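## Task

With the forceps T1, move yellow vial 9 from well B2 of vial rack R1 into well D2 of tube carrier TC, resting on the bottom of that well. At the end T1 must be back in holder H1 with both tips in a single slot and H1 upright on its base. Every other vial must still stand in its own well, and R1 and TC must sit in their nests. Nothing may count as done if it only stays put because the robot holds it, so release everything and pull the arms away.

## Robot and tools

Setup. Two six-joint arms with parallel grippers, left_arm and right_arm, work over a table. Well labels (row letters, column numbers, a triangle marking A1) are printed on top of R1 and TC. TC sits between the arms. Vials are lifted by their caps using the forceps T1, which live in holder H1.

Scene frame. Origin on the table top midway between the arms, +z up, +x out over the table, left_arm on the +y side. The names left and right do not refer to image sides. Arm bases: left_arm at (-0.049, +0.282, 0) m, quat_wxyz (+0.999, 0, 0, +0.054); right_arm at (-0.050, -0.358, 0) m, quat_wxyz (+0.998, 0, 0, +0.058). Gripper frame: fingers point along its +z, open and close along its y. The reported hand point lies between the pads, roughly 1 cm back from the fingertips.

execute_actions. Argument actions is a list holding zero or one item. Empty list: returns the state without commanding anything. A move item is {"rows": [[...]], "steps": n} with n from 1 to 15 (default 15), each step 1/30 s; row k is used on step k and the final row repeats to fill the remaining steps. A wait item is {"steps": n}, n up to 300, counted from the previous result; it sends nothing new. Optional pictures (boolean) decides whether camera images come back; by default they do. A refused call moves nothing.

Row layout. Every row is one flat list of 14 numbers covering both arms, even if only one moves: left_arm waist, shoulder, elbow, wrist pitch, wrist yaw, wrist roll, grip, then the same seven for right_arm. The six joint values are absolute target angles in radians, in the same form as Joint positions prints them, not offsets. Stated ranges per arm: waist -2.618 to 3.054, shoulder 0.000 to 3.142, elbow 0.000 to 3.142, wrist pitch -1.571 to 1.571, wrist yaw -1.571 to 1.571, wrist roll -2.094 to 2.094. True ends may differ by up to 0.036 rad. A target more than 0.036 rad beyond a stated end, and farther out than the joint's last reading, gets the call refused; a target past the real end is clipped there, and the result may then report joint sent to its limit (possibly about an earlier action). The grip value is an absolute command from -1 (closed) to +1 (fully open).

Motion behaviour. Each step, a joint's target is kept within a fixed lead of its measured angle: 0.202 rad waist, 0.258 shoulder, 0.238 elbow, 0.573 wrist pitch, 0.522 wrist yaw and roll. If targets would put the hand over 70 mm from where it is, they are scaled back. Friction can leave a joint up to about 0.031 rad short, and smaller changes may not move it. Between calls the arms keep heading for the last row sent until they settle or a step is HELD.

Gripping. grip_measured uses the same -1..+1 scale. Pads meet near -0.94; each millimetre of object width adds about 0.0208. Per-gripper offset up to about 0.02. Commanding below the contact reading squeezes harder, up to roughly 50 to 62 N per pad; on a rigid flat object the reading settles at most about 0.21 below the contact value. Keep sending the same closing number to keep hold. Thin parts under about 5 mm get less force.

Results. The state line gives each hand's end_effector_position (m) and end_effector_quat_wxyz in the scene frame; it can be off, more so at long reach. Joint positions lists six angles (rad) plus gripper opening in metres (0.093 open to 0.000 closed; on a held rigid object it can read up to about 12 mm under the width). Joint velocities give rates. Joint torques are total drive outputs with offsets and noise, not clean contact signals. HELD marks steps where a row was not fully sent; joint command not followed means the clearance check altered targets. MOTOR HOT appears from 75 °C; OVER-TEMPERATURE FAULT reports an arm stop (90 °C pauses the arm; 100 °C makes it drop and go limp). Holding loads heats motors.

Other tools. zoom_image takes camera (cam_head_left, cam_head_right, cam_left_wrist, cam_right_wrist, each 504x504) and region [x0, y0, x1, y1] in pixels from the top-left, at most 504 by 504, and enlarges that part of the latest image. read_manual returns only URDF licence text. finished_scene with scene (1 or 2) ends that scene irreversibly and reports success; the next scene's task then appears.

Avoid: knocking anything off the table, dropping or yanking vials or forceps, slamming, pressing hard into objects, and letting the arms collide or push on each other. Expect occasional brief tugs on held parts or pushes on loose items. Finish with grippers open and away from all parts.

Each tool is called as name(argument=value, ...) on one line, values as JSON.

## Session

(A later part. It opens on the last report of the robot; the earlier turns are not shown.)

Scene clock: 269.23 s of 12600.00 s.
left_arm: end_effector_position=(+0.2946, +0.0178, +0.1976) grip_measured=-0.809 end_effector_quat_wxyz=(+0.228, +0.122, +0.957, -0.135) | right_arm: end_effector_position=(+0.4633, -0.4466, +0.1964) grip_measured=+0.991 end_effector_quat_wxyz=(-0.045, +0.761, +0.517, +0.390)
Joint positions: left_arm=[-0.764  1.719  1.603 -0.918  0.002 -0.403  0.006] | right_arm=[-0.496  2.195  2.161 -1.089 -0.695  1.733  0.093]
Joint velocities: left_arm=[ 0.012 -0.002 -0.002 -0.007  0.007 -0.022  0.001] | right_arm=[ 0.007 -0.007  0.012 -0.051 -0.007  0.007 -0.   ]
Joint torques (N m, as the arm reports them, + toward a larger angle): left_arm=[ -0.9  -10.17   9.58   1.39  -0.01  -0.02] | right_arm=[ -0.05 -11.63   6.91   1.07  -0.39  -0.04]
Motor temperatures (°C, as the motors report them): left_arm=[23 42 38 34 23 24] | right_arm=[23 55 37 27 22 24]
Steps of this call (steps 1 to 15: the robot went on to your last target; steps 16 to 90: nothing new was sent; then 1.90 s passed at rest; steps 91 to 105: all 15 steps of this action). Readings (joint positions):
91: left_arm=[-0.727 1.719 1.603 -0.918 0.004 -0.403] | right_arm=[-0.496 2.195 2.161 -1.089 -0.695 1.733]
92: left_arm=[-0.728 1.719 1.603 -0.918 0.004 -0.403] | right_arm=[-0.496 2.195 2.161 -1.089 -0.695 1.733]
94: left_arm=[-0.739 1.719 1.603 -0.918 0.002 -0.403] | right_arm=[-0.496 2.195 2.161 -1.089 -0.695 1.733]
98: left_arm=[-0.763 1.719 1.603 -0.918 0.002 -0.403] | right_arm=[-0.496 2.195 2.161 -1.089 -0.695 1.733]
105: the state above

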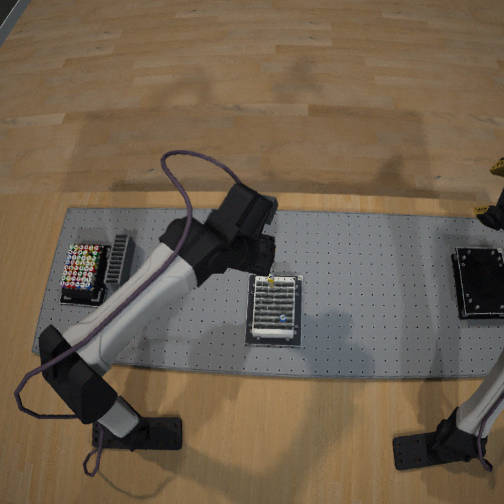

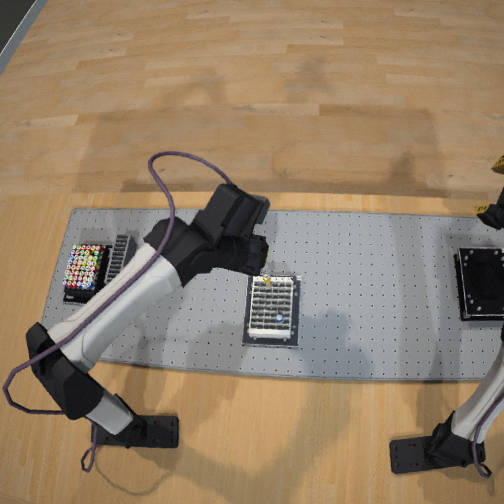

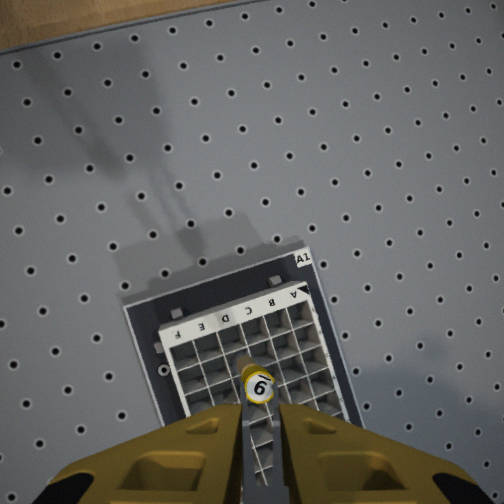

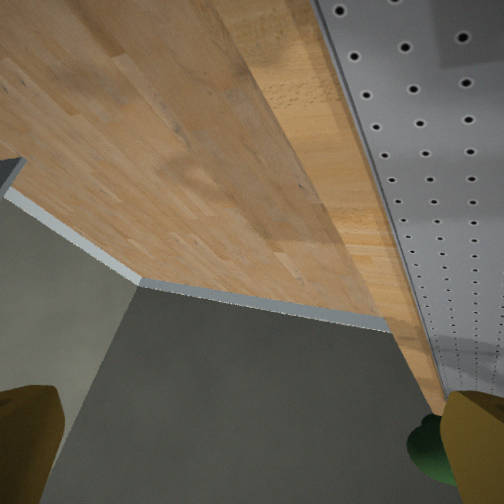

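execute_actions(actions=[{"rows":[[-0.767,1.715,1.595,-0.884,0,-0.41,-0.815,-0.496,2.195,2.161,-1.089,-0.695,1.733,1],[-0.767,1.715,1.585,-0.884,0,-0.41,-0.815,-0.496,2.195,2.161,-1.089,-0.695,1.733,1],[-0.767,1.715,1.575,-0.884,0,-0.41,-0.815,-0.496,2.195,2.161,-1.089,-0.695,1.733,1],[-0.767,1.715,1.568,-0.884,0,-0.41,-0.815,-0.496,2.195,2.161,-1.089,-0.695,1.733,1]],"steps":15}], pictures=false)

execute_actions(actions=[{"steps":8}])

zoom_image(camera="cam_left_wrist", region=[140, 250, 380, 490])

Scene clock: 276.90 s of 12600.00 s.
left_arm: end_effector_position=(+0.2937, +0.0185, +0.1907) grip_measured=-0.809 end_effector_quat_wxyz=(+0.225, +0.122, +0.958, -0.133) | right_arm: end_effector_position=(+0.4633, -0.4466, +0.1964) grip_measured=+0.991 end_effector_quat_wxyz=(-0.045, +0.761, +0.517, +0.390)
Joint positions: left_arm=[-0.764  1.719  1.58  -0.904  0.002 -0.403  0.006] | right_arm=[-0.496  2.195  2.161 -1.089 -0.695  1.733  0.093]
Joint velocities: left_arm=[-0.002  0.012  0.012 -0.051 -0.007 -0.037 -0.001] | right_arm=[ 0.002  0.007  0.007  0.022 -0.037  0.037  0.   ]
Joint torques (N m, as the arm reports them, + toward a larger angle): left_arm=[ -0.89 -10.03   7.48   1.5   -0.01  -0.05] | right_arm=[ -0.04 -11.85   6.98   1.05  -0.37  -0.02]
Motor temperatures (°C, as the motors report them): left_arm=[23 42 39 34 23 24] | right_arm=[23 55 37 27 22 24]
Steps of this call (steps 1 to 15: the robot went on to your last target; steps 16 to 90: nothing new was sent; then 4.17 s passed at rest; steps 91 to 105: all 15 steps of this action). Readings (joint positions):
91: left_arm=[-0.764 1.719 1.603 -0.917 0.002 -0.403] | right_arm=[-0.496 2.195 2.161 -1.089 -0.695 1.733]
92: left_arm=[-0.764 1.719 1.603 -0.915 0.002 -0.403] | right_arm=[-0.496 2.195 2.161 -1.089 -0.695 1.733]
94: left_arm=[-0.764 1.719 1.597 -0.907 0.002 -0.403] | right_arm=[-0.496 2.195 2.161 -1.089 -0.695 1.733]
98: left_arm=[-0.764 1.719 1.580 -0.904 0.002 -0.403] | right_arm=[-0.496 2.195 2.161 -1.089 -0.695 1.733]
105: the state above

Scene clock: 277.17 s of 12600.00 s.
left_arm: end_effector_position=(+0.2937, +0.0185, +0.1907) grip_measured=-0.809 end_effector_quat_wxyz=(+0.225, +0.122, +0.958, -0.133) | right_arm: end_effector_position=(+0.4633, -0.4466, +0.1964) grip_measured=+0.991 end_effector_quat_wxyz=(-0.045, +0.761, +0.517, +0.390)
Joint positions: left_arm=[-0.764  1.719  1.58  -0.904  0.002 -0.403  0.006] | right_arm=[-0.496  2.195  2.161 -1.089 -0.695  1.733  0.093]
Joint velocities: left_arm=[-0.017  0.012 -0.017 -0.037 -0.051  0.007 -0.002] | right_arm=[-0.007  0.002  0.007  0.037 -0.066 -0.037 -0.001]
Joint torques (N m, as the arm reports them, + toward a larger angle): left_arm=[ -0.82 -10.33   7.59   1.48  -0.04  -0.04] | right_arm=[ -0.19 -11.62   7.05   1.03  -0.36  -0.1 ]
Motor temperatures (°C, as the motors report them): left_arm=[23 42 39 34 23 24] | right_arm=[23 55 37 27 22 24]
Steps of this call (steps 1 to 8: the robot went on to your last target). Readings (joint positions):
1: left_arm=[-0.764 1.719 1.580 -0.904 0.002 -0.403] | right_arm=[-0.496 2.195 2.161 -1.089 -0.695 1.733]
2: left_arm=[-0.764 1.719 1.580 -0.904 0.002 -0.403] | right_arm=[-0.496 2.195 2.161 -1.089 -0.695 1.733]
4: left_arm=[-0.764 1.719 1.580 -0.904 0.002 -0.403] | right_arm=[-0.496 2.195 2.161 -1.089 -0.695 1.733]
8: the state above

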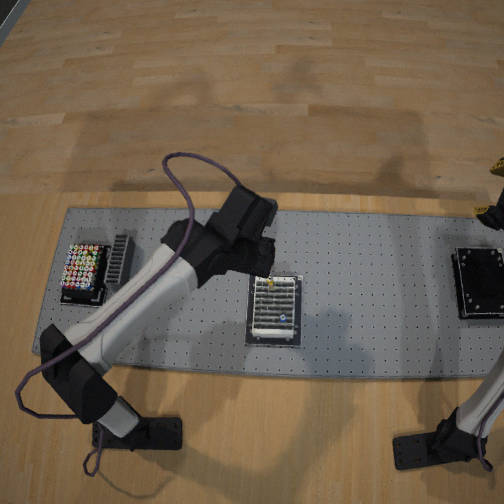

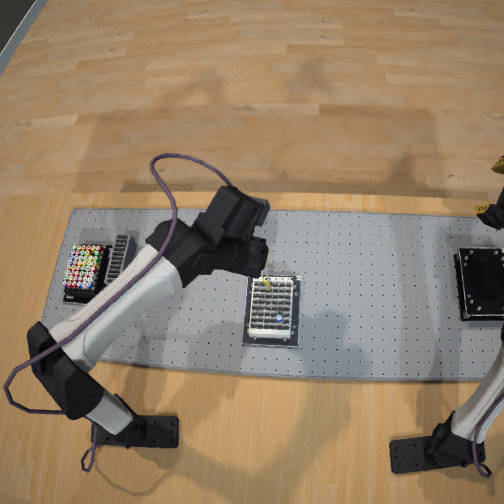

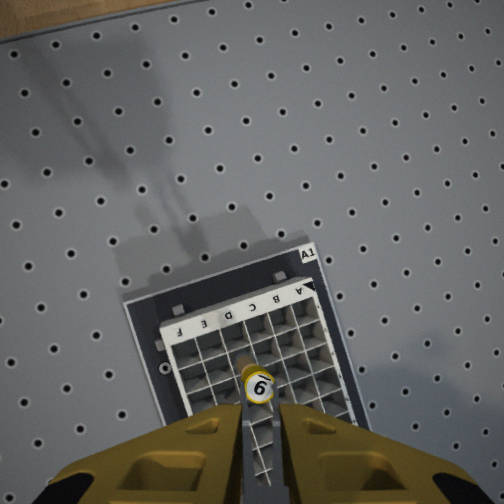

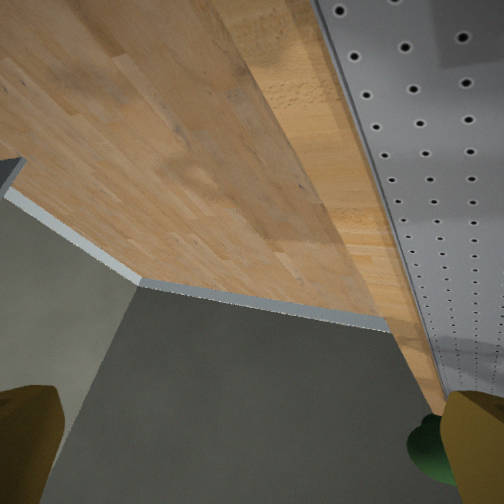

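Region (140, 250, 380, 490) of cam_left_wrist's 504x504 image, scaled by 2.100, with more detail than that image has.

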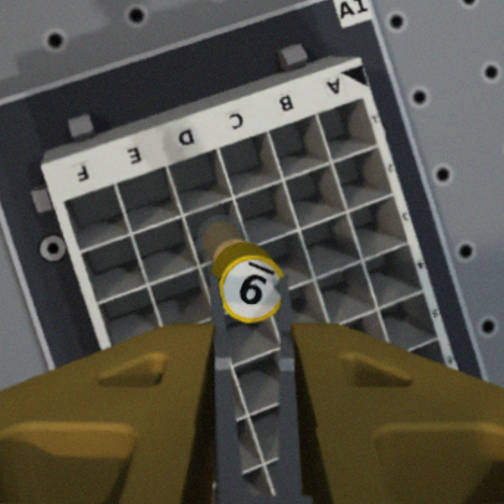

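execute_actions(actions=[{"rows":[[-0.767,1.715,1.568,-0.876,0,-0.41,-0.815,-0.496,2.195,2.161,-1.089,-0.695,1.733,1],[-0.767,1.715,1.563,-0.871,0,-0.41,-0.815,-0.496,2.195,2.161,-1.089,-0.695,1.733,1],[-0.767,1.715,1.558,-0.866,0,-0.41,-0.815,-0.496,2.195,2.161,-1.089,-0.695,1.733,1],[-0.767,1.715,1.553,-0.861,0,-0.41,-0.815,-0.496,2.195,2.161,-1.089,-0.695,1.733,1],[-0.767,1.715,1.548,-0.856,0,-0.41,-0.815,-0.496,2.195,2.161,-1.089,-0.695,1.733,1],[-0.767,1.715,1.543,-0.851,0,-0.41,-0.815,-0.496,2.195,2.161,-1.089,-0.695,1.733,1],[-0.767,1.715,1.538,-0.846,0,-0.41,-0.815,-0.496,2.195,2.161,-1.089,-0.695,1.733,1],[-0.767,1.715,1.533,-0.846,0,-0.41,-0.815,-0.496,2.195,2.161,-1.089,-0.695,1.733,1],[-0.767,1.715,1.528,-0.846,0,-0.41,-0.815,-0.496,2.195,2.161,-1.089,-0.695,1.733,1]],"steps":15}], pictures=false)

execute_actions(actions=[{"steps":8}])

zoom_image(camera="cam_left_wrist", region=[140, 250, 380, 490])

Scene clock: 283.17 s of 12600.00 s.
left_arm: end_effector_position=(+0.2932, +0.0188, +0.1798) grip_measured=-0.809 end_effector_quat_wxyz=(+0.222, +0.122, +0.958, -0.131) | right_arm: end_effector_position=(+0.4633, -0.4466, +0.1964) grip_measured=+0.991 end_effector_quat_wxyz=(-0.045, +0.761, +0.517, +0.390)
Joint positions: left_arm=[-0.764  1.719  1.54  -0.87   0.002 -0.403  0.006] | right_arm=[-0.496  2.195  2.161 -1.089 -0.695  1.733  0.093]
Joint velocities: left_arm=[ 0.007 -0.012 -0.012  0.051 -0.007 -0.007  0.   ] | right_arm=[-0.012  0.007 -0.017 -0.022  0.051 -0.037  0.   ]
Joint torques (N m, as the arm reports them, + toward a larger angle): left_arm=[ -0.78 -10.27   7.58   1.43  -0.07  -0.03] | right_arm=[  0.03 -11.67   6.92   0.99  -0.31  -0.01]
Motor temperatures (°C, as the motors report them): left_arm=[23 43 38 35 23 24] | right_arm=[23 55 37 27 22 24]
Steps of this call (steps 1 to 15: the robot went on to your last target; steps 16 to 90: nothing new was sent; then 2.50 s passed at rest; steps 91 to 105: all 15 steps of this action). Readings (joint positions):
91: left_arm=[-0.764 1.719 1.580 -0.903 0.002 -0.403] | right_arm=[-0.496 2.195 2.161 -1.089 -0.695 1.733]
92: left_arm=[-0.764 1.719 1.580 -0.901 0.002 -0.403] | right_arm=[-0.496 2.195 2.161 -1.089 -0.695 1.733]
94: left_arm=[-0.764 1.719 1.577 -0.894 0.002 -0.403] | right_arm=[-0.496 2.195 2.161 -1.089 -0.695 1.733]
98: left_arm=[-0.764 1.719 1.557 -0.877 0.002 -0.403] | right_arm=[-0.496 2.195 2.161 -1.089 -0.695 1.733]
105: the state above

Scene clock: 283.43 s of 12600.00 s.
left_arm: end_effector_position=(+0.2938, +0.0184, +0.1802) grip_measured=-0.809 end_effector_quat_wxyz=(+0.223, +0.122, +0.958, -0.132) | right_arm: end_effector_position=(+0.4633, -0.4466, +0.1964) grip_measured=+0.991 end_effector_quat_wxyz=(-0.045, +0.761, +0.517, +0.390)
Joint positions: left_arm=[-0.764  1.719  1.54  -0.867  0.002 -0.403  0.006] | right_arm=[-0.496  2.195  2.161 -1.089 -0.695  1.733  0.093]
Joint velocities: left_arm=[ 0.017  0.022 -0.007  0.007  0.037  0.022  0.   ] | right_arm=[-0.002 -0.012  0.012 -0.037 -0.051 -0.051 -0.001]
Joint torques (N m, as the arm reports them, + toward a larger angle): left_arm=[ -0.81 -10.46   7.48   1.49  -0.04   0.01] | right_arm=[ -0.13 -11.85   7.08   1.04  -0.36  -0.04]
Motor temperatures (°C, as the motors report them): left_arm=[23 43 38 35 23 24] | right_arm=[23 55 37 27 22 24]
Steps of this call (steps 1 to 8: the robot went on to your last target). Readings (joint positions):
1: left_arm=[-0.764 1.719 1.540 -0.869 0.002 -0.403] | right_arm=[-0.496 2.195 2.161 -1.089 -0.695 1.733]
2: left_arm=[-0.764 1.719 1.540 -0.868 0.002 -0.403] | right_arm=[-0.496 2.195 2.161 -1.089 -0.695 1.733]
4: left_arm=[-0.764 1.719 1.540 -0.867 0.002 -0.403] | right_arm=[-0.496 2.195 2.161 -1.089 -0.695 1.733]
8: the state above

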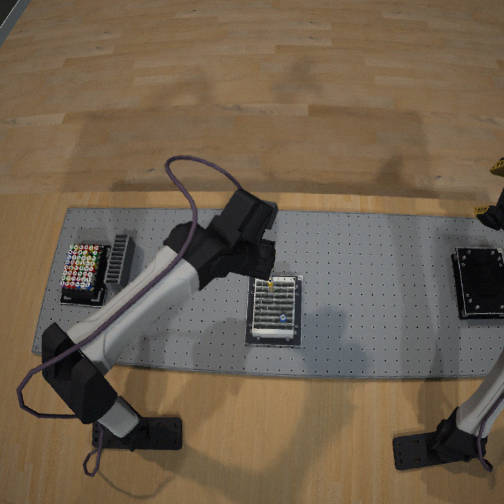

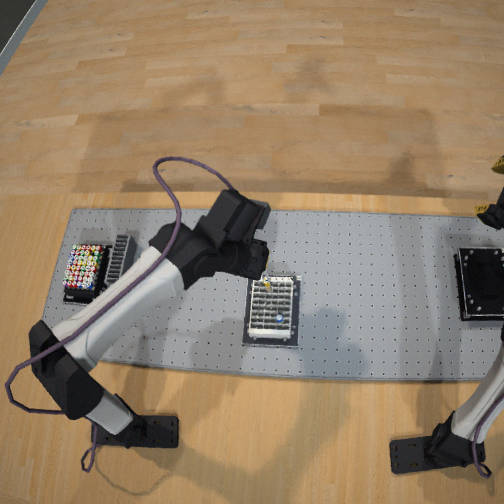

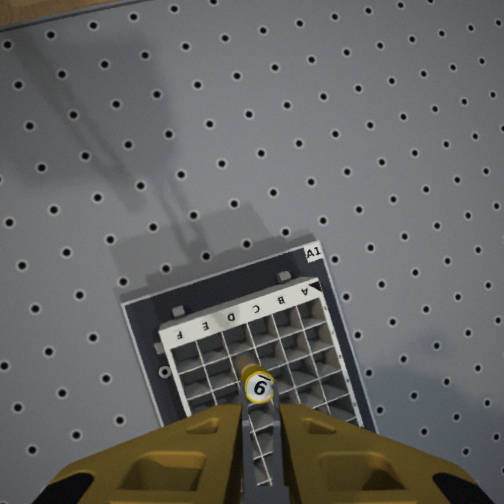

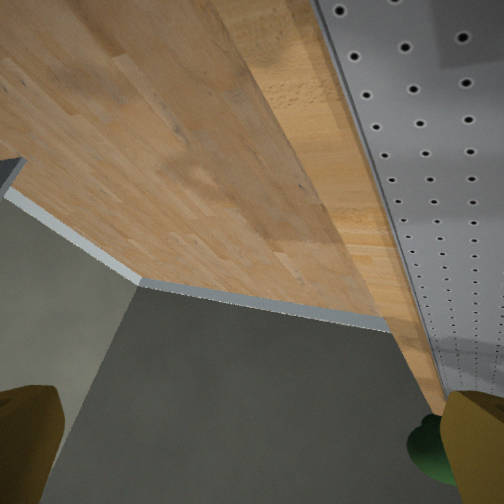

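Region (140, 250, 380, 490) of cam_left_wrist's 504x504 image, scaled by 2.100, with more detail than that image has.

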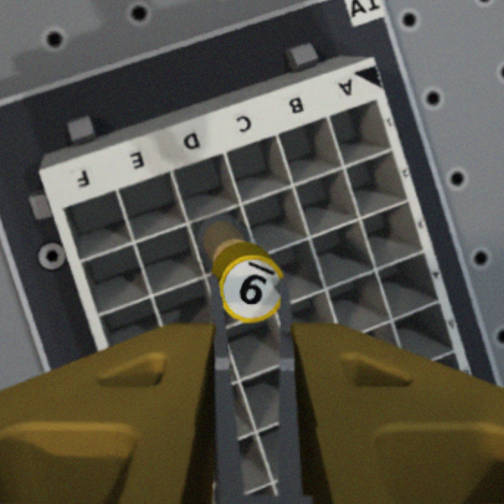

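execute_actions(actions=[{"rows":[[-0.767,1.715,1.528,-0.838,0,-0.41,-0.815,-0.496,2.195,2.161,-1.089,-0.695,1.733,1],[-0.767,1.715,1.522,-0.831,0,-0.41,-0.815,-0.496,2.195,2.161,-1.089,-0.695,1.733,1],[-0.767,1.715,1.516,-0.824,0,-0.41,-0.815,-0.496,2.195,2.161,-1.089,-0.695,1.733,1],[-0.767,1.715,1.510,-0.817,0,-0.41,-0.815,-0.496,2.195,2.161,-1.089,-0.695,1.733,1],[-0.767,1.715,1.504,-0.810,0,-0.41,-0.815,-0.496,2.195,2.161,-1.089,-0.695,1.733,1],[-0.767,1.715,1.498,-0.803,0,-0.41,-0.815,-0.496,2.195,2.161,-1.089,-0.695,1.733,1],[-0.767,1.715,1.492,-0.796,0,-0.41,-0.815,-0.496,2.195,2.161,-1.089,-0.695,1.733,1],[-0.767,1.715,1.486,-0.790,0,-0.41,-0.815,-0.496,2.195,2.161,-1.089,-0.695,1.733,1],[-0.767,1.715,1.480,-0.784,0,-0.41,-0.815,-0.496,2.195,2.161,-1.089,-0.695,1.733,1],[-0.767,1.715,1.474,-0.778,0,-0.41,-0.815,-0.496,2.195,2.161,-1.089,-0.695,1.733,1],[-0.767,1.715,1.468,-0.772,0,-0.41,-0.815,-0.496,2.195,2.161,-1.089,-0.695,1.733,1],[-0.767,1.715,1.462,-0.766,0,-0.41,-0.815,-0.496,2.195,2.161,-1.089,-0.695,1.733,1],[-0.767,1.715,1.456,-0.766,0,-0.41,-0.815,-0.496,2.195,2.161,-1.089,-0.695,1.733,1],[-0.767,1.715,1.450,-0.766,0,-0.41,-0.815,-0.496,2.195,2.161,-1.089,-0.695,1.733,1]],"steps":15}], pictures=false)

execute_actions(actions=[{"steps":15}])

zoom_image(camera="cam_left_wrist", region=[140, 250, 380, 490])

Scene clock: 290.60 s of 12600.00 s.
left_arm: end_effector_position=(+0.2936, +0.0185, +0.1620) grip_measured=-0.809 end_effector_quat_wxyz=(+0.222, +0.122, +0.958, -0.131) | right_arm: end_effector_position=(+0.4633, -0.4466, +0.1964) grip_measured=+0.991 end_effector_quat_wxyz=(-0.045, +0.761, +0.517, +0.390)
Joint positions: left_arm=[-0.764  1.719  1.469 -0.799  0.002 -0.403  0.006] | right_arm=[-0.496  2.195  2.161 -1.089 -0.695  1.733  0.093]
Joint velocities: left_arm=[-0.007 -0.017 -0.144  0.095 -0.051  0.007 -0.001] | right_arm=[-0.007  0.007  0.007 -0.022 -0.037 -0.066  0.   ]
Joint torques (N m, as the arm reports them, + toward a larger angle): left_arm=[ -0.87 -10.32   7.68   1.53  -0.04  -0.05] | right_arm=[  0.15 -11.89   7.08   1.04  -0.37  -0.07]
Motor temperatures (°C, as the motors report them): left_arm=[23 43 38 35 23 24] | right_arm=[23 56 37 27 22 24]
Steps of this call (steps 1 to 15: the robot went on to your last target; steps 16 to 90: nothing new was sent; then 3.67 s passed at rest; steps 91 to 105: all 15 steps of this action). Readings (joint positions):
91: left_arm=[-0.764 1.719 1.540 -0.865 0.002 -0.403] | right_arm=[-0.496 2.195 2.161 -1.089 -0.695 1.733]
92: left_arm=[-0.764 1.719 1.540 -0.864 0.002 -0.403] | right_arm=[-0.496 2.195 2.161 -1.089 -0.695 1.733]
94: left_arm=[-0.764 1.719 1.535 -0.854 0.002 -0.403] | right_arm=[-0.496 2.195 2.161 -1.089 -0.695 1.733]
98: left_arm=[-0.764 1.719 1.511 -0.832 0.002 -0.403] | right_arm=[-0.496 2.195 2.161 -1.089 -0.695 1.733]
105: the state above

Scene clock: 291.10 s of 12600.00 s.
left_arm: end_effector_position=(+0.2944, +0.0179, +0.1610) grip_measured=-0.809 end_effector_quat_wxyz=(+0.224, +0.122, +0.958, -0.132) | right_arm: end_effector_position=(+0.4633, -0.4466, +0.1964) grip_measured=+0.991 end_effector_quat_wxyz=(-0.045, +0.761, +0.517, +0.390)
Joint positions: left_arm=[-0.764  1.719  1.463 -0.788  0.002 -0.403  0.006] | right_arm=[-0.496  2.195  2.161 -1.089 -0.695  1.733  0.093]
Joint velocities: left_arm=[-0.012 -0.032 -0.002  0.022  0.007  0.007 -0.001] | right_arm=[-0.002  0.007  0.017 -0.007 -0.022 -0.037 -0.001]
Joint torques (N m, as the arm reports them, + toward a larger angle): left_arm=[ -0.8  -10.47   7.47   1.5    0.01  -0.06] | right_arm=[ -0.17 -11.9    6.82   1.02  -0.35  -0.03]
Motor temperatures (°C, as the motors report them): left_arm=[23 43 38 35 23 24] | right_arm=[23 56 37 27 22 24]
Steps of this call (steps 1 to 15: the robot went on to your last target). Readings (joint positions):
1: left_arm=[-0.764 1.719 1.465 -0.797 0.002 -0.403] | right_arm=[-0.496 2.195 2.161 -1.089 -0.695 1.733]
2: left_arm=[-0.764 1.719 1.463 -0.795 0.002 -0.403] | right_arm=[-0.496 2.195 2.161 -1.089 -0.695 1.733]
4: left_arm=[-0.764 1.719 1.463 -0.792 0.002 -0.403] | right_arm=[-0.496 2.195 2.161 -1.089 -0.695 1.733]
8: left_arm=[-0.764 1.719 1.463 -0.788 0.002 -0.403] | right_arm=[-0.496 2.195 2.161 -1.089 -0.695 1.733]
15: the state above

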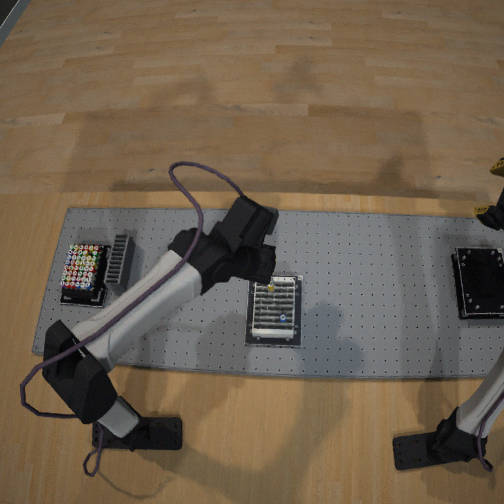

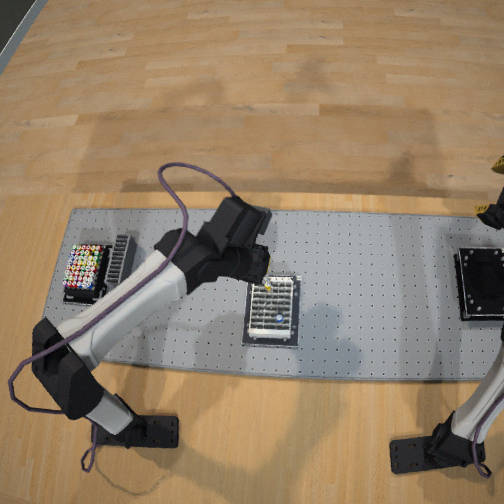

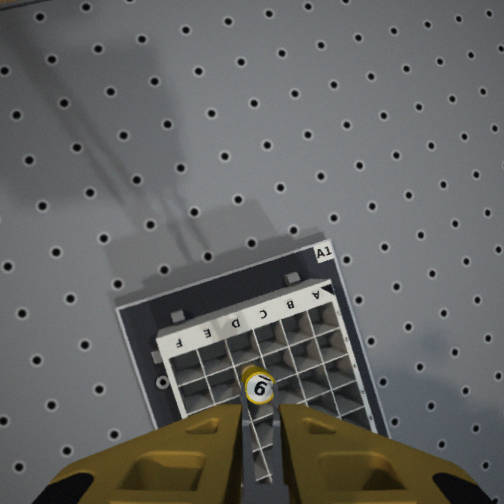

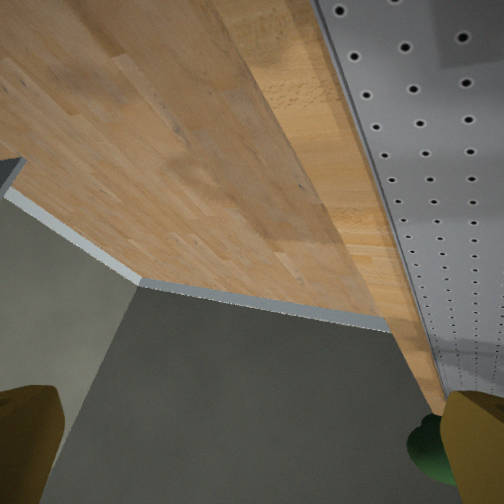

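Region (140, 250, 380, 490) of cam_left_wrist's 504x504 image, scaled by 2.100, with more detail than that image has.

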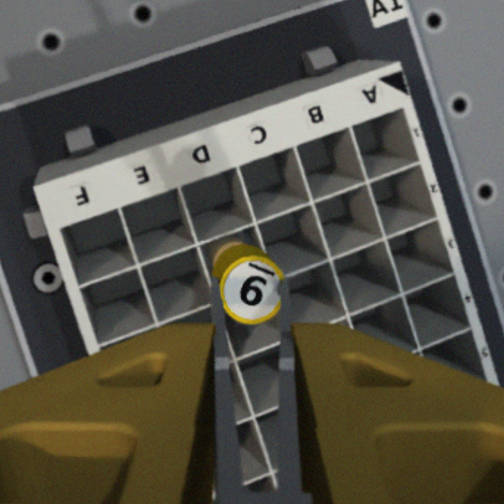

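In D2. A 4 mm further, release, lift.

execute_actions(actions=[{"rows":[[-0.767,1.715,1.450,-0.752,0,-0.41,-0.815,-0.496,2.195,2.161,-1.089,-0.695,1.733,1],[-0.767,1.715,1.444,-0.752,0,-0.41,-0.815,-0.496,2.195,2.161,-1.089,-0.695,1.733,1],[-0.767,1.715,1.435,-0.752,0,-0.41,-0.815,-0.496,2.195,2.161,-1.089,-0.695,1.733,1]],"steps":15}], pictures=false)

execute_actions(actions=[{"rows":[[-0.767,1.715,1.445,-0.765,0,-0.41,-0.79,-0.496,2.195,2.161,-1.089,-0.695,1.733,1],[-0.767,1.715,1.445,-0.765,0,-0.41,-0.77,-0.496,2.195,2.161,-1.089,-0.695,1.733,1],[-0.767,1.715,1.445,-0.765,0,-0.41,-0.74,-0.496,2.195,2.161,-1.089,-0.695,1.733,1]],"steps":12}], pictures=false)

execute_actions(actions=[{"rows":[[-0.767,1.715,1.47,-0.805,0,-0.41,-0.74,-0.496,2.195,2.161,-1.089,-0.695,1.733,1],[-0.767,1.715,1.482,-0.818,0,-0.41,-0.74,-0.496,2.195,2.161,-1.089,-0.695,1.733,1],[-0.767,1.715,1.494,-0.831,0,-0.41,-0.74,-0.496,2.195,2.161,-1.089,-0.695,1.733,1],[-0.767,1.715,1.506,-0.844,0,-0.41,-0.74,-0.496,2.195,2.161,-1.089,-0.695,1.733,1],[-0.767,1.715,1.518,-0.857,0,-0.41,-0.74,-0.496,2.195,2.161,-1.089,-0.695,1.733,1],[-0.767,1.715,1.53,-0.87,0,-0.41,-0.74,-0.496,2.195,2.161,-1.089,-0.695,1.733,1],[-0.767,1.715,1.542,-0.882,0,-0.41,-0.74,-0.496,2.195,2.161,-1.089,-0.695,1.733,1],[-0.767,1.715,1.554,-0.894,0,-0.41,-0.74,-0.496,2.195,2.161,-1.089,-0.695,1.733,1],[-0.767,1.715,1.566,-0.906,0,-0.41,-0.74,-0.496,2.195,2.161,-1.089,-0.695,1.733,1],[-0.767,1.715,1.578,-0.918,0,-0.41,-0.74,-0.496,2.195,2.161,-1.089,-0.695,1.733,1],[-0.767,1.715,1.59,-0.925,0,-0.41,-0.74,-0.496,2.195,2.161,-1.089,-0.695,1.733,1],[-0.767,1.715,1.60,-0.925,0,-0.41,-0.8,-0.496,2.195,2.161,-1.089,-0.695,1.733,1]],"steps":15}])

zoom_image(camera="cam_left_wrist", region=[140, 250, 380, 490])

Scene clock: 301.30 s of 12600.00 s.
left_arm: end_effector_position=(+0.2943, +0.0180, +0.1572) grip_measured=-0.809 end_effector_quat_wxyz=(+0.224, +0.122, +0.958, -0.132) | right_arm: end_effector_position=(+0.4633, -0.4466, +0.1964) grip_measured=+0.991 end_effector_quat_wxyz=(-0.045, +0.761, +0.517, +0.390)
Joint positions: left_arm=[-0.764  1.719  1.448 -0.774  0.002 -0.403  0.006] | right_arm=[-0.496  2.195  2.161 -1.089 -0.695  1.733  0.093]
Joint velocities: left_arm=[ 0.002 -0.012  0.007  0.007 -0.007 -0.051 -0.   ] | right_arm=[-0.017  0.002 -0.032  0.051  0.037 -0.007 -0.001]
Joint torques (N m, as the arm reports them, + toward a larger angle): left_arm=[ -0.68 -10.39   7.39   1.46  -0.01  -0.04] | right_arm=[ -0.14 -11.71   6.79   1.03  -0.39  -0.02]
Motor temperatures (°C, as the motors report them): left_arm=[23 43 38 35 23 24] | right_arm=[23 56 37 27 22 24]
Steps of this call (steps 1 to 15: the robot went on to your last target; steps 16 to 90: nothing new was sent; then 6.70 s passed at rest; steps 91 to 105: all 15 steps of this action). Readings (joint positions):
91: left_arm=[-0.764 1.719 1.463 -0.787 0.002 -0.403] | right_arm=[-0.496 2.195 2.161 -1.089 -0.695 1.733]
92: left_arm=[-0.764 1.719 1.463 -0.785 0.002 -0.403] | right_arm=[-0.496 2.195 2.161 -1.089 -0.695 1.733]
94: left_arm=[-0.764 1.719 1.457 -0.780 0.002 -0.403] | right_arm=[-0.496 2.195 2.161 -1.089 -0.695 1.733]
98: left_arm=[-0.764 1.719 1.448 -0.777 0.002 -0.403] | right_arm=[-0.496 2.195 2.161 -1.089 -0.695 1.733]
105: the state above

Scene clock: 301.70 s of 12600.00 s.
left_arm: end_effector_position=(+0.2943, +0.0180, +0.1572) grip_measured=-0.741 end_effector_quat_wxyz=(+0.224, +0.122, +0.958, -0.132) | right_arm: end_effector_position=(+0.4633, -0.4466, +0.1964) grip_measured=+0.991 end_effector_quat_wxyz=(-0.045, +0.761, +0.517, +0.390)
Joint positions: left_arm=[-0.764  1.719  1.448 -0.774  0.002 -0.403  0.01 ] | right_arm=[-0.496  2.195  2.161 -1.089 -0.695  1.733  0.093]
Joint velocities: left_arm=[-0.012 -0.002 -0.017 -0.051 -0.037 -0.11   0.001] | right_arm=[-0.007  0.002  0.012 -0.022 -0.007 -0.007  0.   ]
Joint torques (N m, as the arm reports them, + toward a larger angle): left_arm=[ -0.7  -10.26   8.43   1.39   0.02  -0.02] | right_arm=[ -0.06 -11.61   7.17   1.02  -0.38  -0.05]
Motor temperatures (°C, as the motors report them): left_arm=[23 43 38 35 23 24] | right_arm=[23 56 37 27 22 24]
Steps of this call (steps 1 to 12: all 12 steps of this action). Readings (joint positions):
1: left_arm=[-0.764 1.719 1.448 -0.774 0.002 -0.403] | right_arm=[-0.496 2.195 2.161 -1.089 -0.695 1.733]
2: left_arm=[-0.764 1.719 1.448 -0.774 0.002 -0.403] | right_arm=[-0.496 2.195 2.161 -1.089 -0.695 1.733]
4: left_arm=[-0.764 1.719 1.448 -0.774 0.002 -0.403] | right_arm=[-0.496 2.195 2.161 -1.089 -0.695 1.733]
8: left_arm=[-0.764 1.719 1.448 -0.774 0.002 -0.403] | right_arm=[-0.496 2.195 2.161 -1.089 -0.695 1.733]
12: the state above

Scene clock: 302.20 s of 12600.00 s.
left_arm: end_effector_position=(+0.2955, +0.0171, +0.1924) grip_measured=-0.798 end_effector_quat_wxyz=(+0.229, +0.121, +0.956, -0.136) | right_arm: end_effector_position=(+0.4633, -0.4466, +0.1964) grip_measured=+0.991 end_effector_quat_wxyz=(-0.045, +0.761, +0.517, +0.390)
Joint positions: left_arm=[-0.764  1.719  1.581 -0.893  0.002 -0.403  0.007] | right_arm=[-0.496  2.195  2.161 -1.089 -0.695  1.733  0.093]
Joint velocities: left_arm=[-0.007  0.012  0.061 -0.022 -0.022  0.037 -0.001] | right_arm=[-0.002  0.002 -0.002 -0.022  0.037  0.037  0.001]
Joint torques (N m, as the arm reports them, + toward a larger angle): left_arm=[ -0.84 -10.22   9.91   1.09   0.    -0.04] | right_arm=[ -0.33 -11.6    6.96   1.02  -0.34   0.  ]
Motor temperatures (°C, as the motors report them): left_arm=[23 43 38 35 23 24] | right_arm=[23 56 37 27 22 24]
Steps of this call (steps 1 to 15: all 15 steps of this action). Readings (joint positions):
1: left_arm=[-0.764 1.719 1.448 -0.775 0.002 -0.403] | right_arm=[-0.496 2.195 2.161 -1.089 -0.695 1.733]
2: left_arm=[-0.764 1.719 1.450 -0.782 0.002 -0.403] | right_arm=[-0.496 2.195 2.161 -1.089 -0.695 1.733]
4: left_arm=[-0.764 1.719 1.462 -0.803 0.002 -0.403] | right_arm=[-0.496 2.195 2.161 -1.089 -0.695 1.733]
8: left_arm=[-0.764 1.719 1.511 -0.844 0.002 -0.403] | right_arm=[-0.496 2.195 2.161 -1.089 -0.695 1.733]
15: the state above

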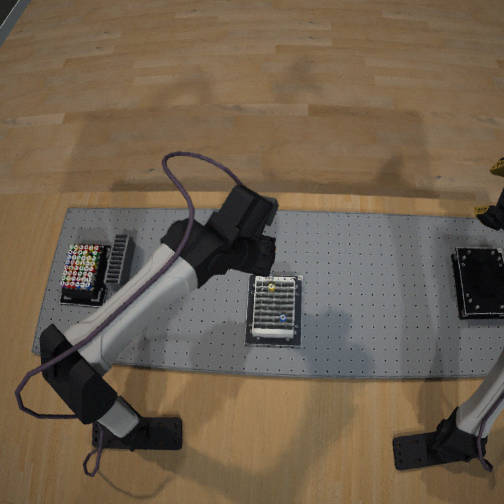

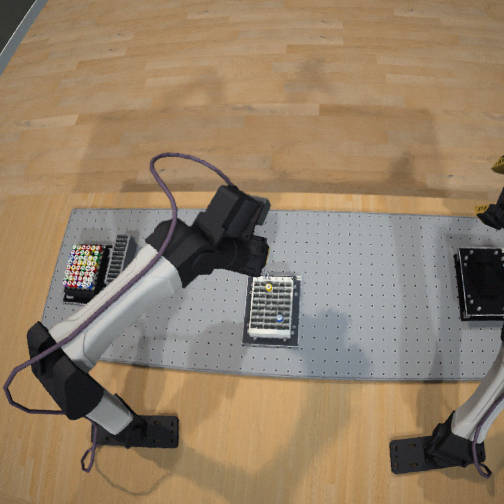

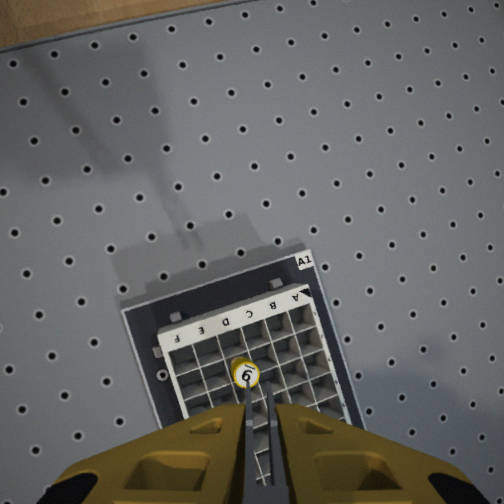

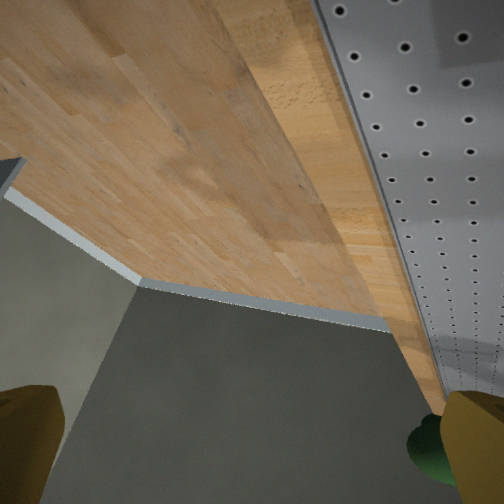

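Region (140, 250, 380, 490) of cam_left_wrist's 504x504 image, scaled by 2.100, with more detail than that image has.

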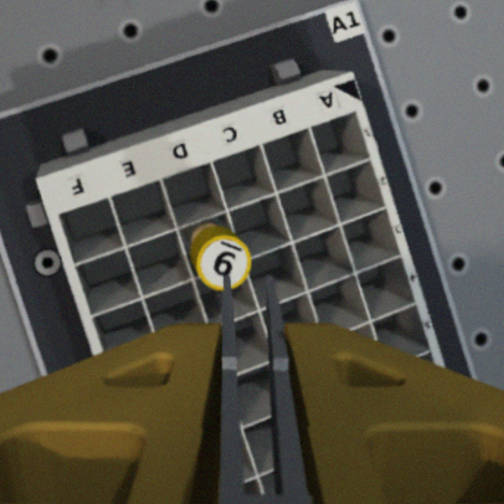

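execute_actions(actions=[{"rows":[[-0.75,1.71,1.59,-0.91,0,-0.39,-0.8,-0.496,2.195,2.161,-1.089,-0.695,1.733,1],[-0.72,1.705,1.58,-0.90,0,-0.36,-0.8,-0.496,2.195,2.161,-1.089,-0.695,1.733,1],[-0.68,1.70,1.57,-0.89,0,-0.33,-0.8,-0.496,2.195,2.161,-1.089,-0.695,1.733,1],[-0.63,1.695,1.56,-0.88,0,-0.30,-0.8,-0.496,2.195,2.161,-1.089,-0.695,1.733,1],[-0.57,1.69,1.55,-0.87,0,-0.27,-0.8,-0.496,2.195,2.161,-1.089,-0.695,1.733,1],[-0.51,1.685,1.54,-0.86,0,-0.24,-0.8,-0.496,2.195,2.161,-1.089,-0.695,1.733,1],[-0.45,1.68,1.53,-0.85,0,-0.21,-0.8,-0.496,2.195,2.161,-1.089,-0.695,1.733,1],[-0.39,1.675,1.52,-0.845,0,-0.18,-0.8,-0.496,2.195,2.161,-1.089,-0.695,1.733,1],[-0.33,1.67,1.51,-0.84,0,-0.15,-0.8,-0.496,2.195,2.161,-1.089,-0.695,1.733,1],[-0.27,1.665,1.50,-0.835,0,-0.12,-0.8,-0.496,2.195,2.161,-1.089,-0.695,1.733,1],[-0.21,1.66,1.49,-0.83,0,-0.09,-0.8,-0.496,2.195,2.161,-1.089,-0.695,1.733,1],[-0.15,1.655,1.48,-0.825,0,-0.06,-0.8,-0.496,2.195,2.161,-1.089,-0.695,1.733,1],[-0.09,1.65,1.47,-0.82,0,-0.03,-0.8,-0.496,2.195,2.161,-1.089,-0.695,1.733,1],[-0.04,1.65,1.46,-0.81,0,0,-0.8,-0.496,2.195,2.161,-1.089,-0.695,1.733,1],[0,1.65,1.45,-0.80,0,0.03,-0.8,-0.496,2.195,2.161,-1.089,-0.695,1.733,1]],"steps":15}], pictures=false)

execute_actions(actions=[{"rows":[[0.035,1.65,1.44,-0.79,0,0.06,-0.8,-0.496,2.195,2.161,-1.089,-0.695,1.733,1],[0.06,1.65,1.43,-0.78,0,0.09,-0.8,-0.496,2.195,2.161,-1.089,-0.695,1.733,1],[0.08,1.65,1.42,-0.775,0,0.10,-0.8,-0.496,2.195,2.161,-1.089,-0.695,1.733,1],[0.09,1.65,1.415,-0.775,0,0.10,-0.8,-0.496,2.195,2.161,-1.089,-0.695,1.733,1]],"steps":15}], pictures=false)

execute_actions(actions=[{"steps":15}])

zoom_image(camera="cam_left_wrist", region=[150, 280, 370, 500])

Scene clock: 313.27 s of 12600.00 s.
left_arm: end_effector_position=(+0.3767, +0.2966, +0.1779) grip_measured=-0.798 end_effector_quat_wxyz=(+0.266, -0.064, +0.962, -0.010) | right_arm: end_effector_position=(+0.4633, -0.4466, +0.1964) grip_measured=+0.991 end_effector_quat_wxyz=(-0.045, +0.761, +0.517, +0.390)
Joint positions: left_arm=[-0.074  1.681  1.481 -0.832  0.003 -0.099  0.007] | right_arm=[-0.496  2.195  2.161 -1.089 -0.695  1.733  0.093]
Joint velocities: left_arm=[ 1.541 -0.125 -0.295  0.139 -0.095  0.813 -0.   ] | right_arm=[-0.007  0.002  0.002 -0.051  0.066 -0.007 -0.   ]
Joint torques (N m, as the arm reports them, + toward a larger angle): left_arm=[ -1.95 -11.63   7.36   1.37   0.13   0.13] | right_arm=[ -0.12 -11.84   7.12   1.04  -0.41  -0.04]
Motor temperatures (°C, as the motors report them): left_arm=[23 43 39 34 23 24] | right_arm=[23 56 37 27 22 24]
Steps of this call (steps 1 to 30: the robot went on to your last target; steps 31 to 90: nothing new was sent; then 7.57 s passed at rest; steps 91 to 105: all 15 steps of this action). Readings (joint positions):
91: left_arm=[-0.764 1.719 1.582 -0.916 0.002 -0.403] | right_arm=[-0.496 2.195 2.161 -1.089 -0.695 1.733]
92: left_arm=[-0.760 1.719 1.582 -0.916 0.004 -0.397] | right_arm=[-0.496 2.195 2.161 -1.089 -0.695 1.733]
94: left_arm=[-0.726 1.719 1.581 -0.912 0.010 -0.370] | right_arm=[-0.496 2.195 2.161 -1.089 -0.695 1.733]
98: left_arm=[-0.520 1.710 1.554 -0.880 0.015 -0.289] | right_arm=[-0.496 2.195 2.161 -1.089 -0.695 1.733]
105: the state above

Scene clock: 313.77 s of 12600.00 s.
left_arm: end_effector_position=(+0.3634, +0.3688, +0.1662) grip_measured=-0.798 end_effector_quat_wxyz=(+0.259, -0.059, +0.963, +0.041) | right_arm: end_effector_position=(+0.4633, -0.4466, +0.1964) grip_measured=+0.991 end_effector_quat_wxyz=(-0.045, +0.761, +0.517, +0.390)
Joint positions: left_arm=[ 0.096  1.67   1.426 -0.797 -0.007  0.084  0.007] | right_arm=[-0.496  2.195  2.161 -1.089 -0.695  1.733  0.093]
Joint velocities: left_arm=[ 0.007 -0.002  0.002  0.081  0.051  0.037  0.   ] | right_arm=[ 0.012 -0.007 -0.007  0.007 -0.022 -0.007  0.   ]
Joint torques (N m, as the arm reports them, + toward a larger angle): left_arm=[ -1.   -11.17   7.63   1.48   0.12   0.07] | right_arm=[ -0.05 -11.68   6.98   1.04  -0.4   -0.06]
Motor temperatures (°C, as the motors report them): left_arm=[23 44 39 34 23 24] | right_arm=[23 56 37 27 22 24]
Steps of this call (steps 1 to 15: all 15 steps of this action). Readings (joint positions):
1: left_arm=[-0.024 1.677 1.471 -0.825 -0.000 -0.070] | right_arm=[-0.496 2.195 2.161 -1.089 -0.695 1.733]
2: left_arm=[0.018 1.674 1.462 -0.818 -0.003 -0.041] | right_arm=[-0.496 2.195 2.161 -1.089 -0.695 1.733]
4: left_arm=[0.075 1.670 1.444 -0.807 -0.007 0.006] | right_arm=[-0.496 2.195 2.161 -1.089 -0.695 1.733]
8: left_arm=[0.096 1.670 1.427 -0.804 -0.008 0.057] | right_arm=[-0.496 2.195 2.161 -1.089 -0.695 1.733]
15: the state above

Scene clock: 314.27 s of 12600.00 s.
left_arm: end_effector_position=(+0.3638, +0.3689, +0.1664) grip_measured=-0.798 end_effector_quat_wxyz=(+0.260, -0.055, +0.963, +0.042) | right_arm: end_effector_position=(+0.4633, -0.4466, +0.1964) grip_measured=+0.991 end_effector_quat_wxyz=(-0.045, +0.761, +0.517, +0.390)
Joint positions: left_arm=[ 0.096  1.67   1.426 -0.795 -0.007  0.092  0.007] | right_arm=[-0.496  2.195  2.161 -1.089 -0.695  1.733  0.093]
Joint velocities: left_arm=[ 0.007  0.007 -0.017  0.081 -0.007 -0.022 -0.001] | right_arm=[ 0.012  0.007 -0.027  0.007  0.037  0.022 -0.001]
Joint torques (N m, as the arm reports them, + toward a larger angle): left_arm=[ -1.03 -11.18   7.59   1.5    0.1    0.11] | right_arm=[ -0.03 -11.72   6.87   1.    -0.4   -0.01]
Motor temperatures (°C, as the motors report them): left_arm=[23 44 39 34 23 24] | right_arm=[23 56 37 27 22 24]
Steps of this call (steps 1 to 15: the robot went on to your last target). Readings (joint positions):
1: left_arm=[0.096 1.670 1.426 -0.796 -0.007 0.086] | right_arm=[-0.496 2.195 2.161 -1.089 -0.695 1.733]
2: left_arm=[0.096 1.670 1.426 -0.796 -0.007 0.087] | right_arm=[-0.496 2.195 2.161 -1.089 -0.695 1.733]
4: left_arm=[0.096 1.670 1.426 -0.796 -0.007 0.089] | right_arm=[-0.496 2.195 2.161 -1.089 -0.695 1.733]
8: left_arm=[0.096 1.670 1.426 -0.795 -0.007 0.091] | right_arm=[-0.496 2.195 2.161 -1.089 -0.695 1.733]
15: the state above
All arms were judged still, so your last target was given up. Only a new action makes them travel on or press farther. Fingers that are still opening or closing keep moving.

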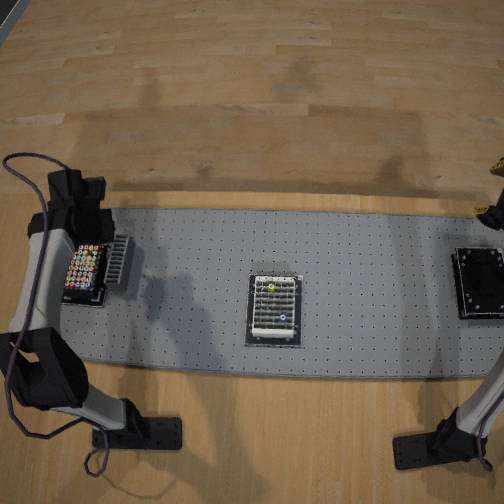

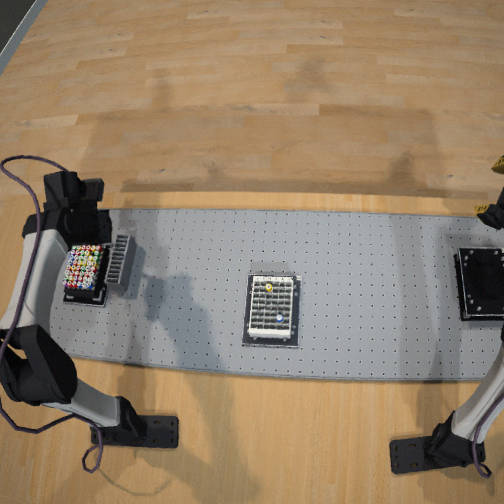

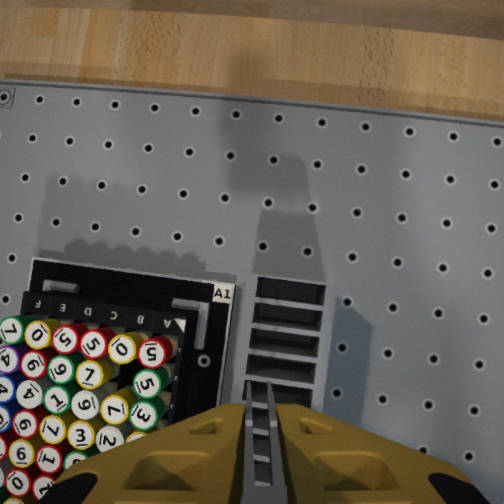

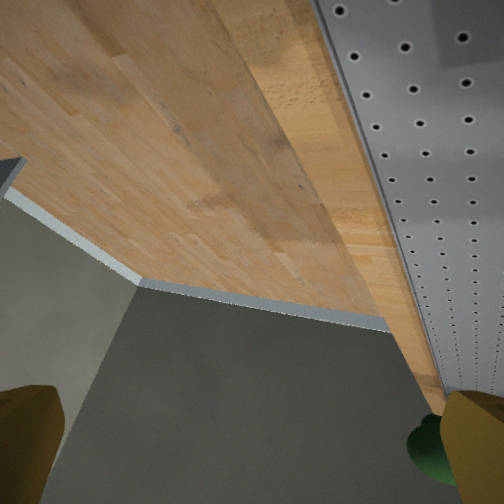

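Region (150, 280, 370, 500) of cam_left_wrist's 504x504 image, scaled by 2.291, with more detail than that image has.

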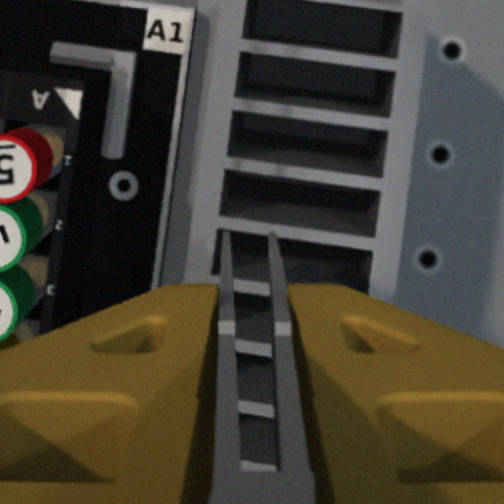

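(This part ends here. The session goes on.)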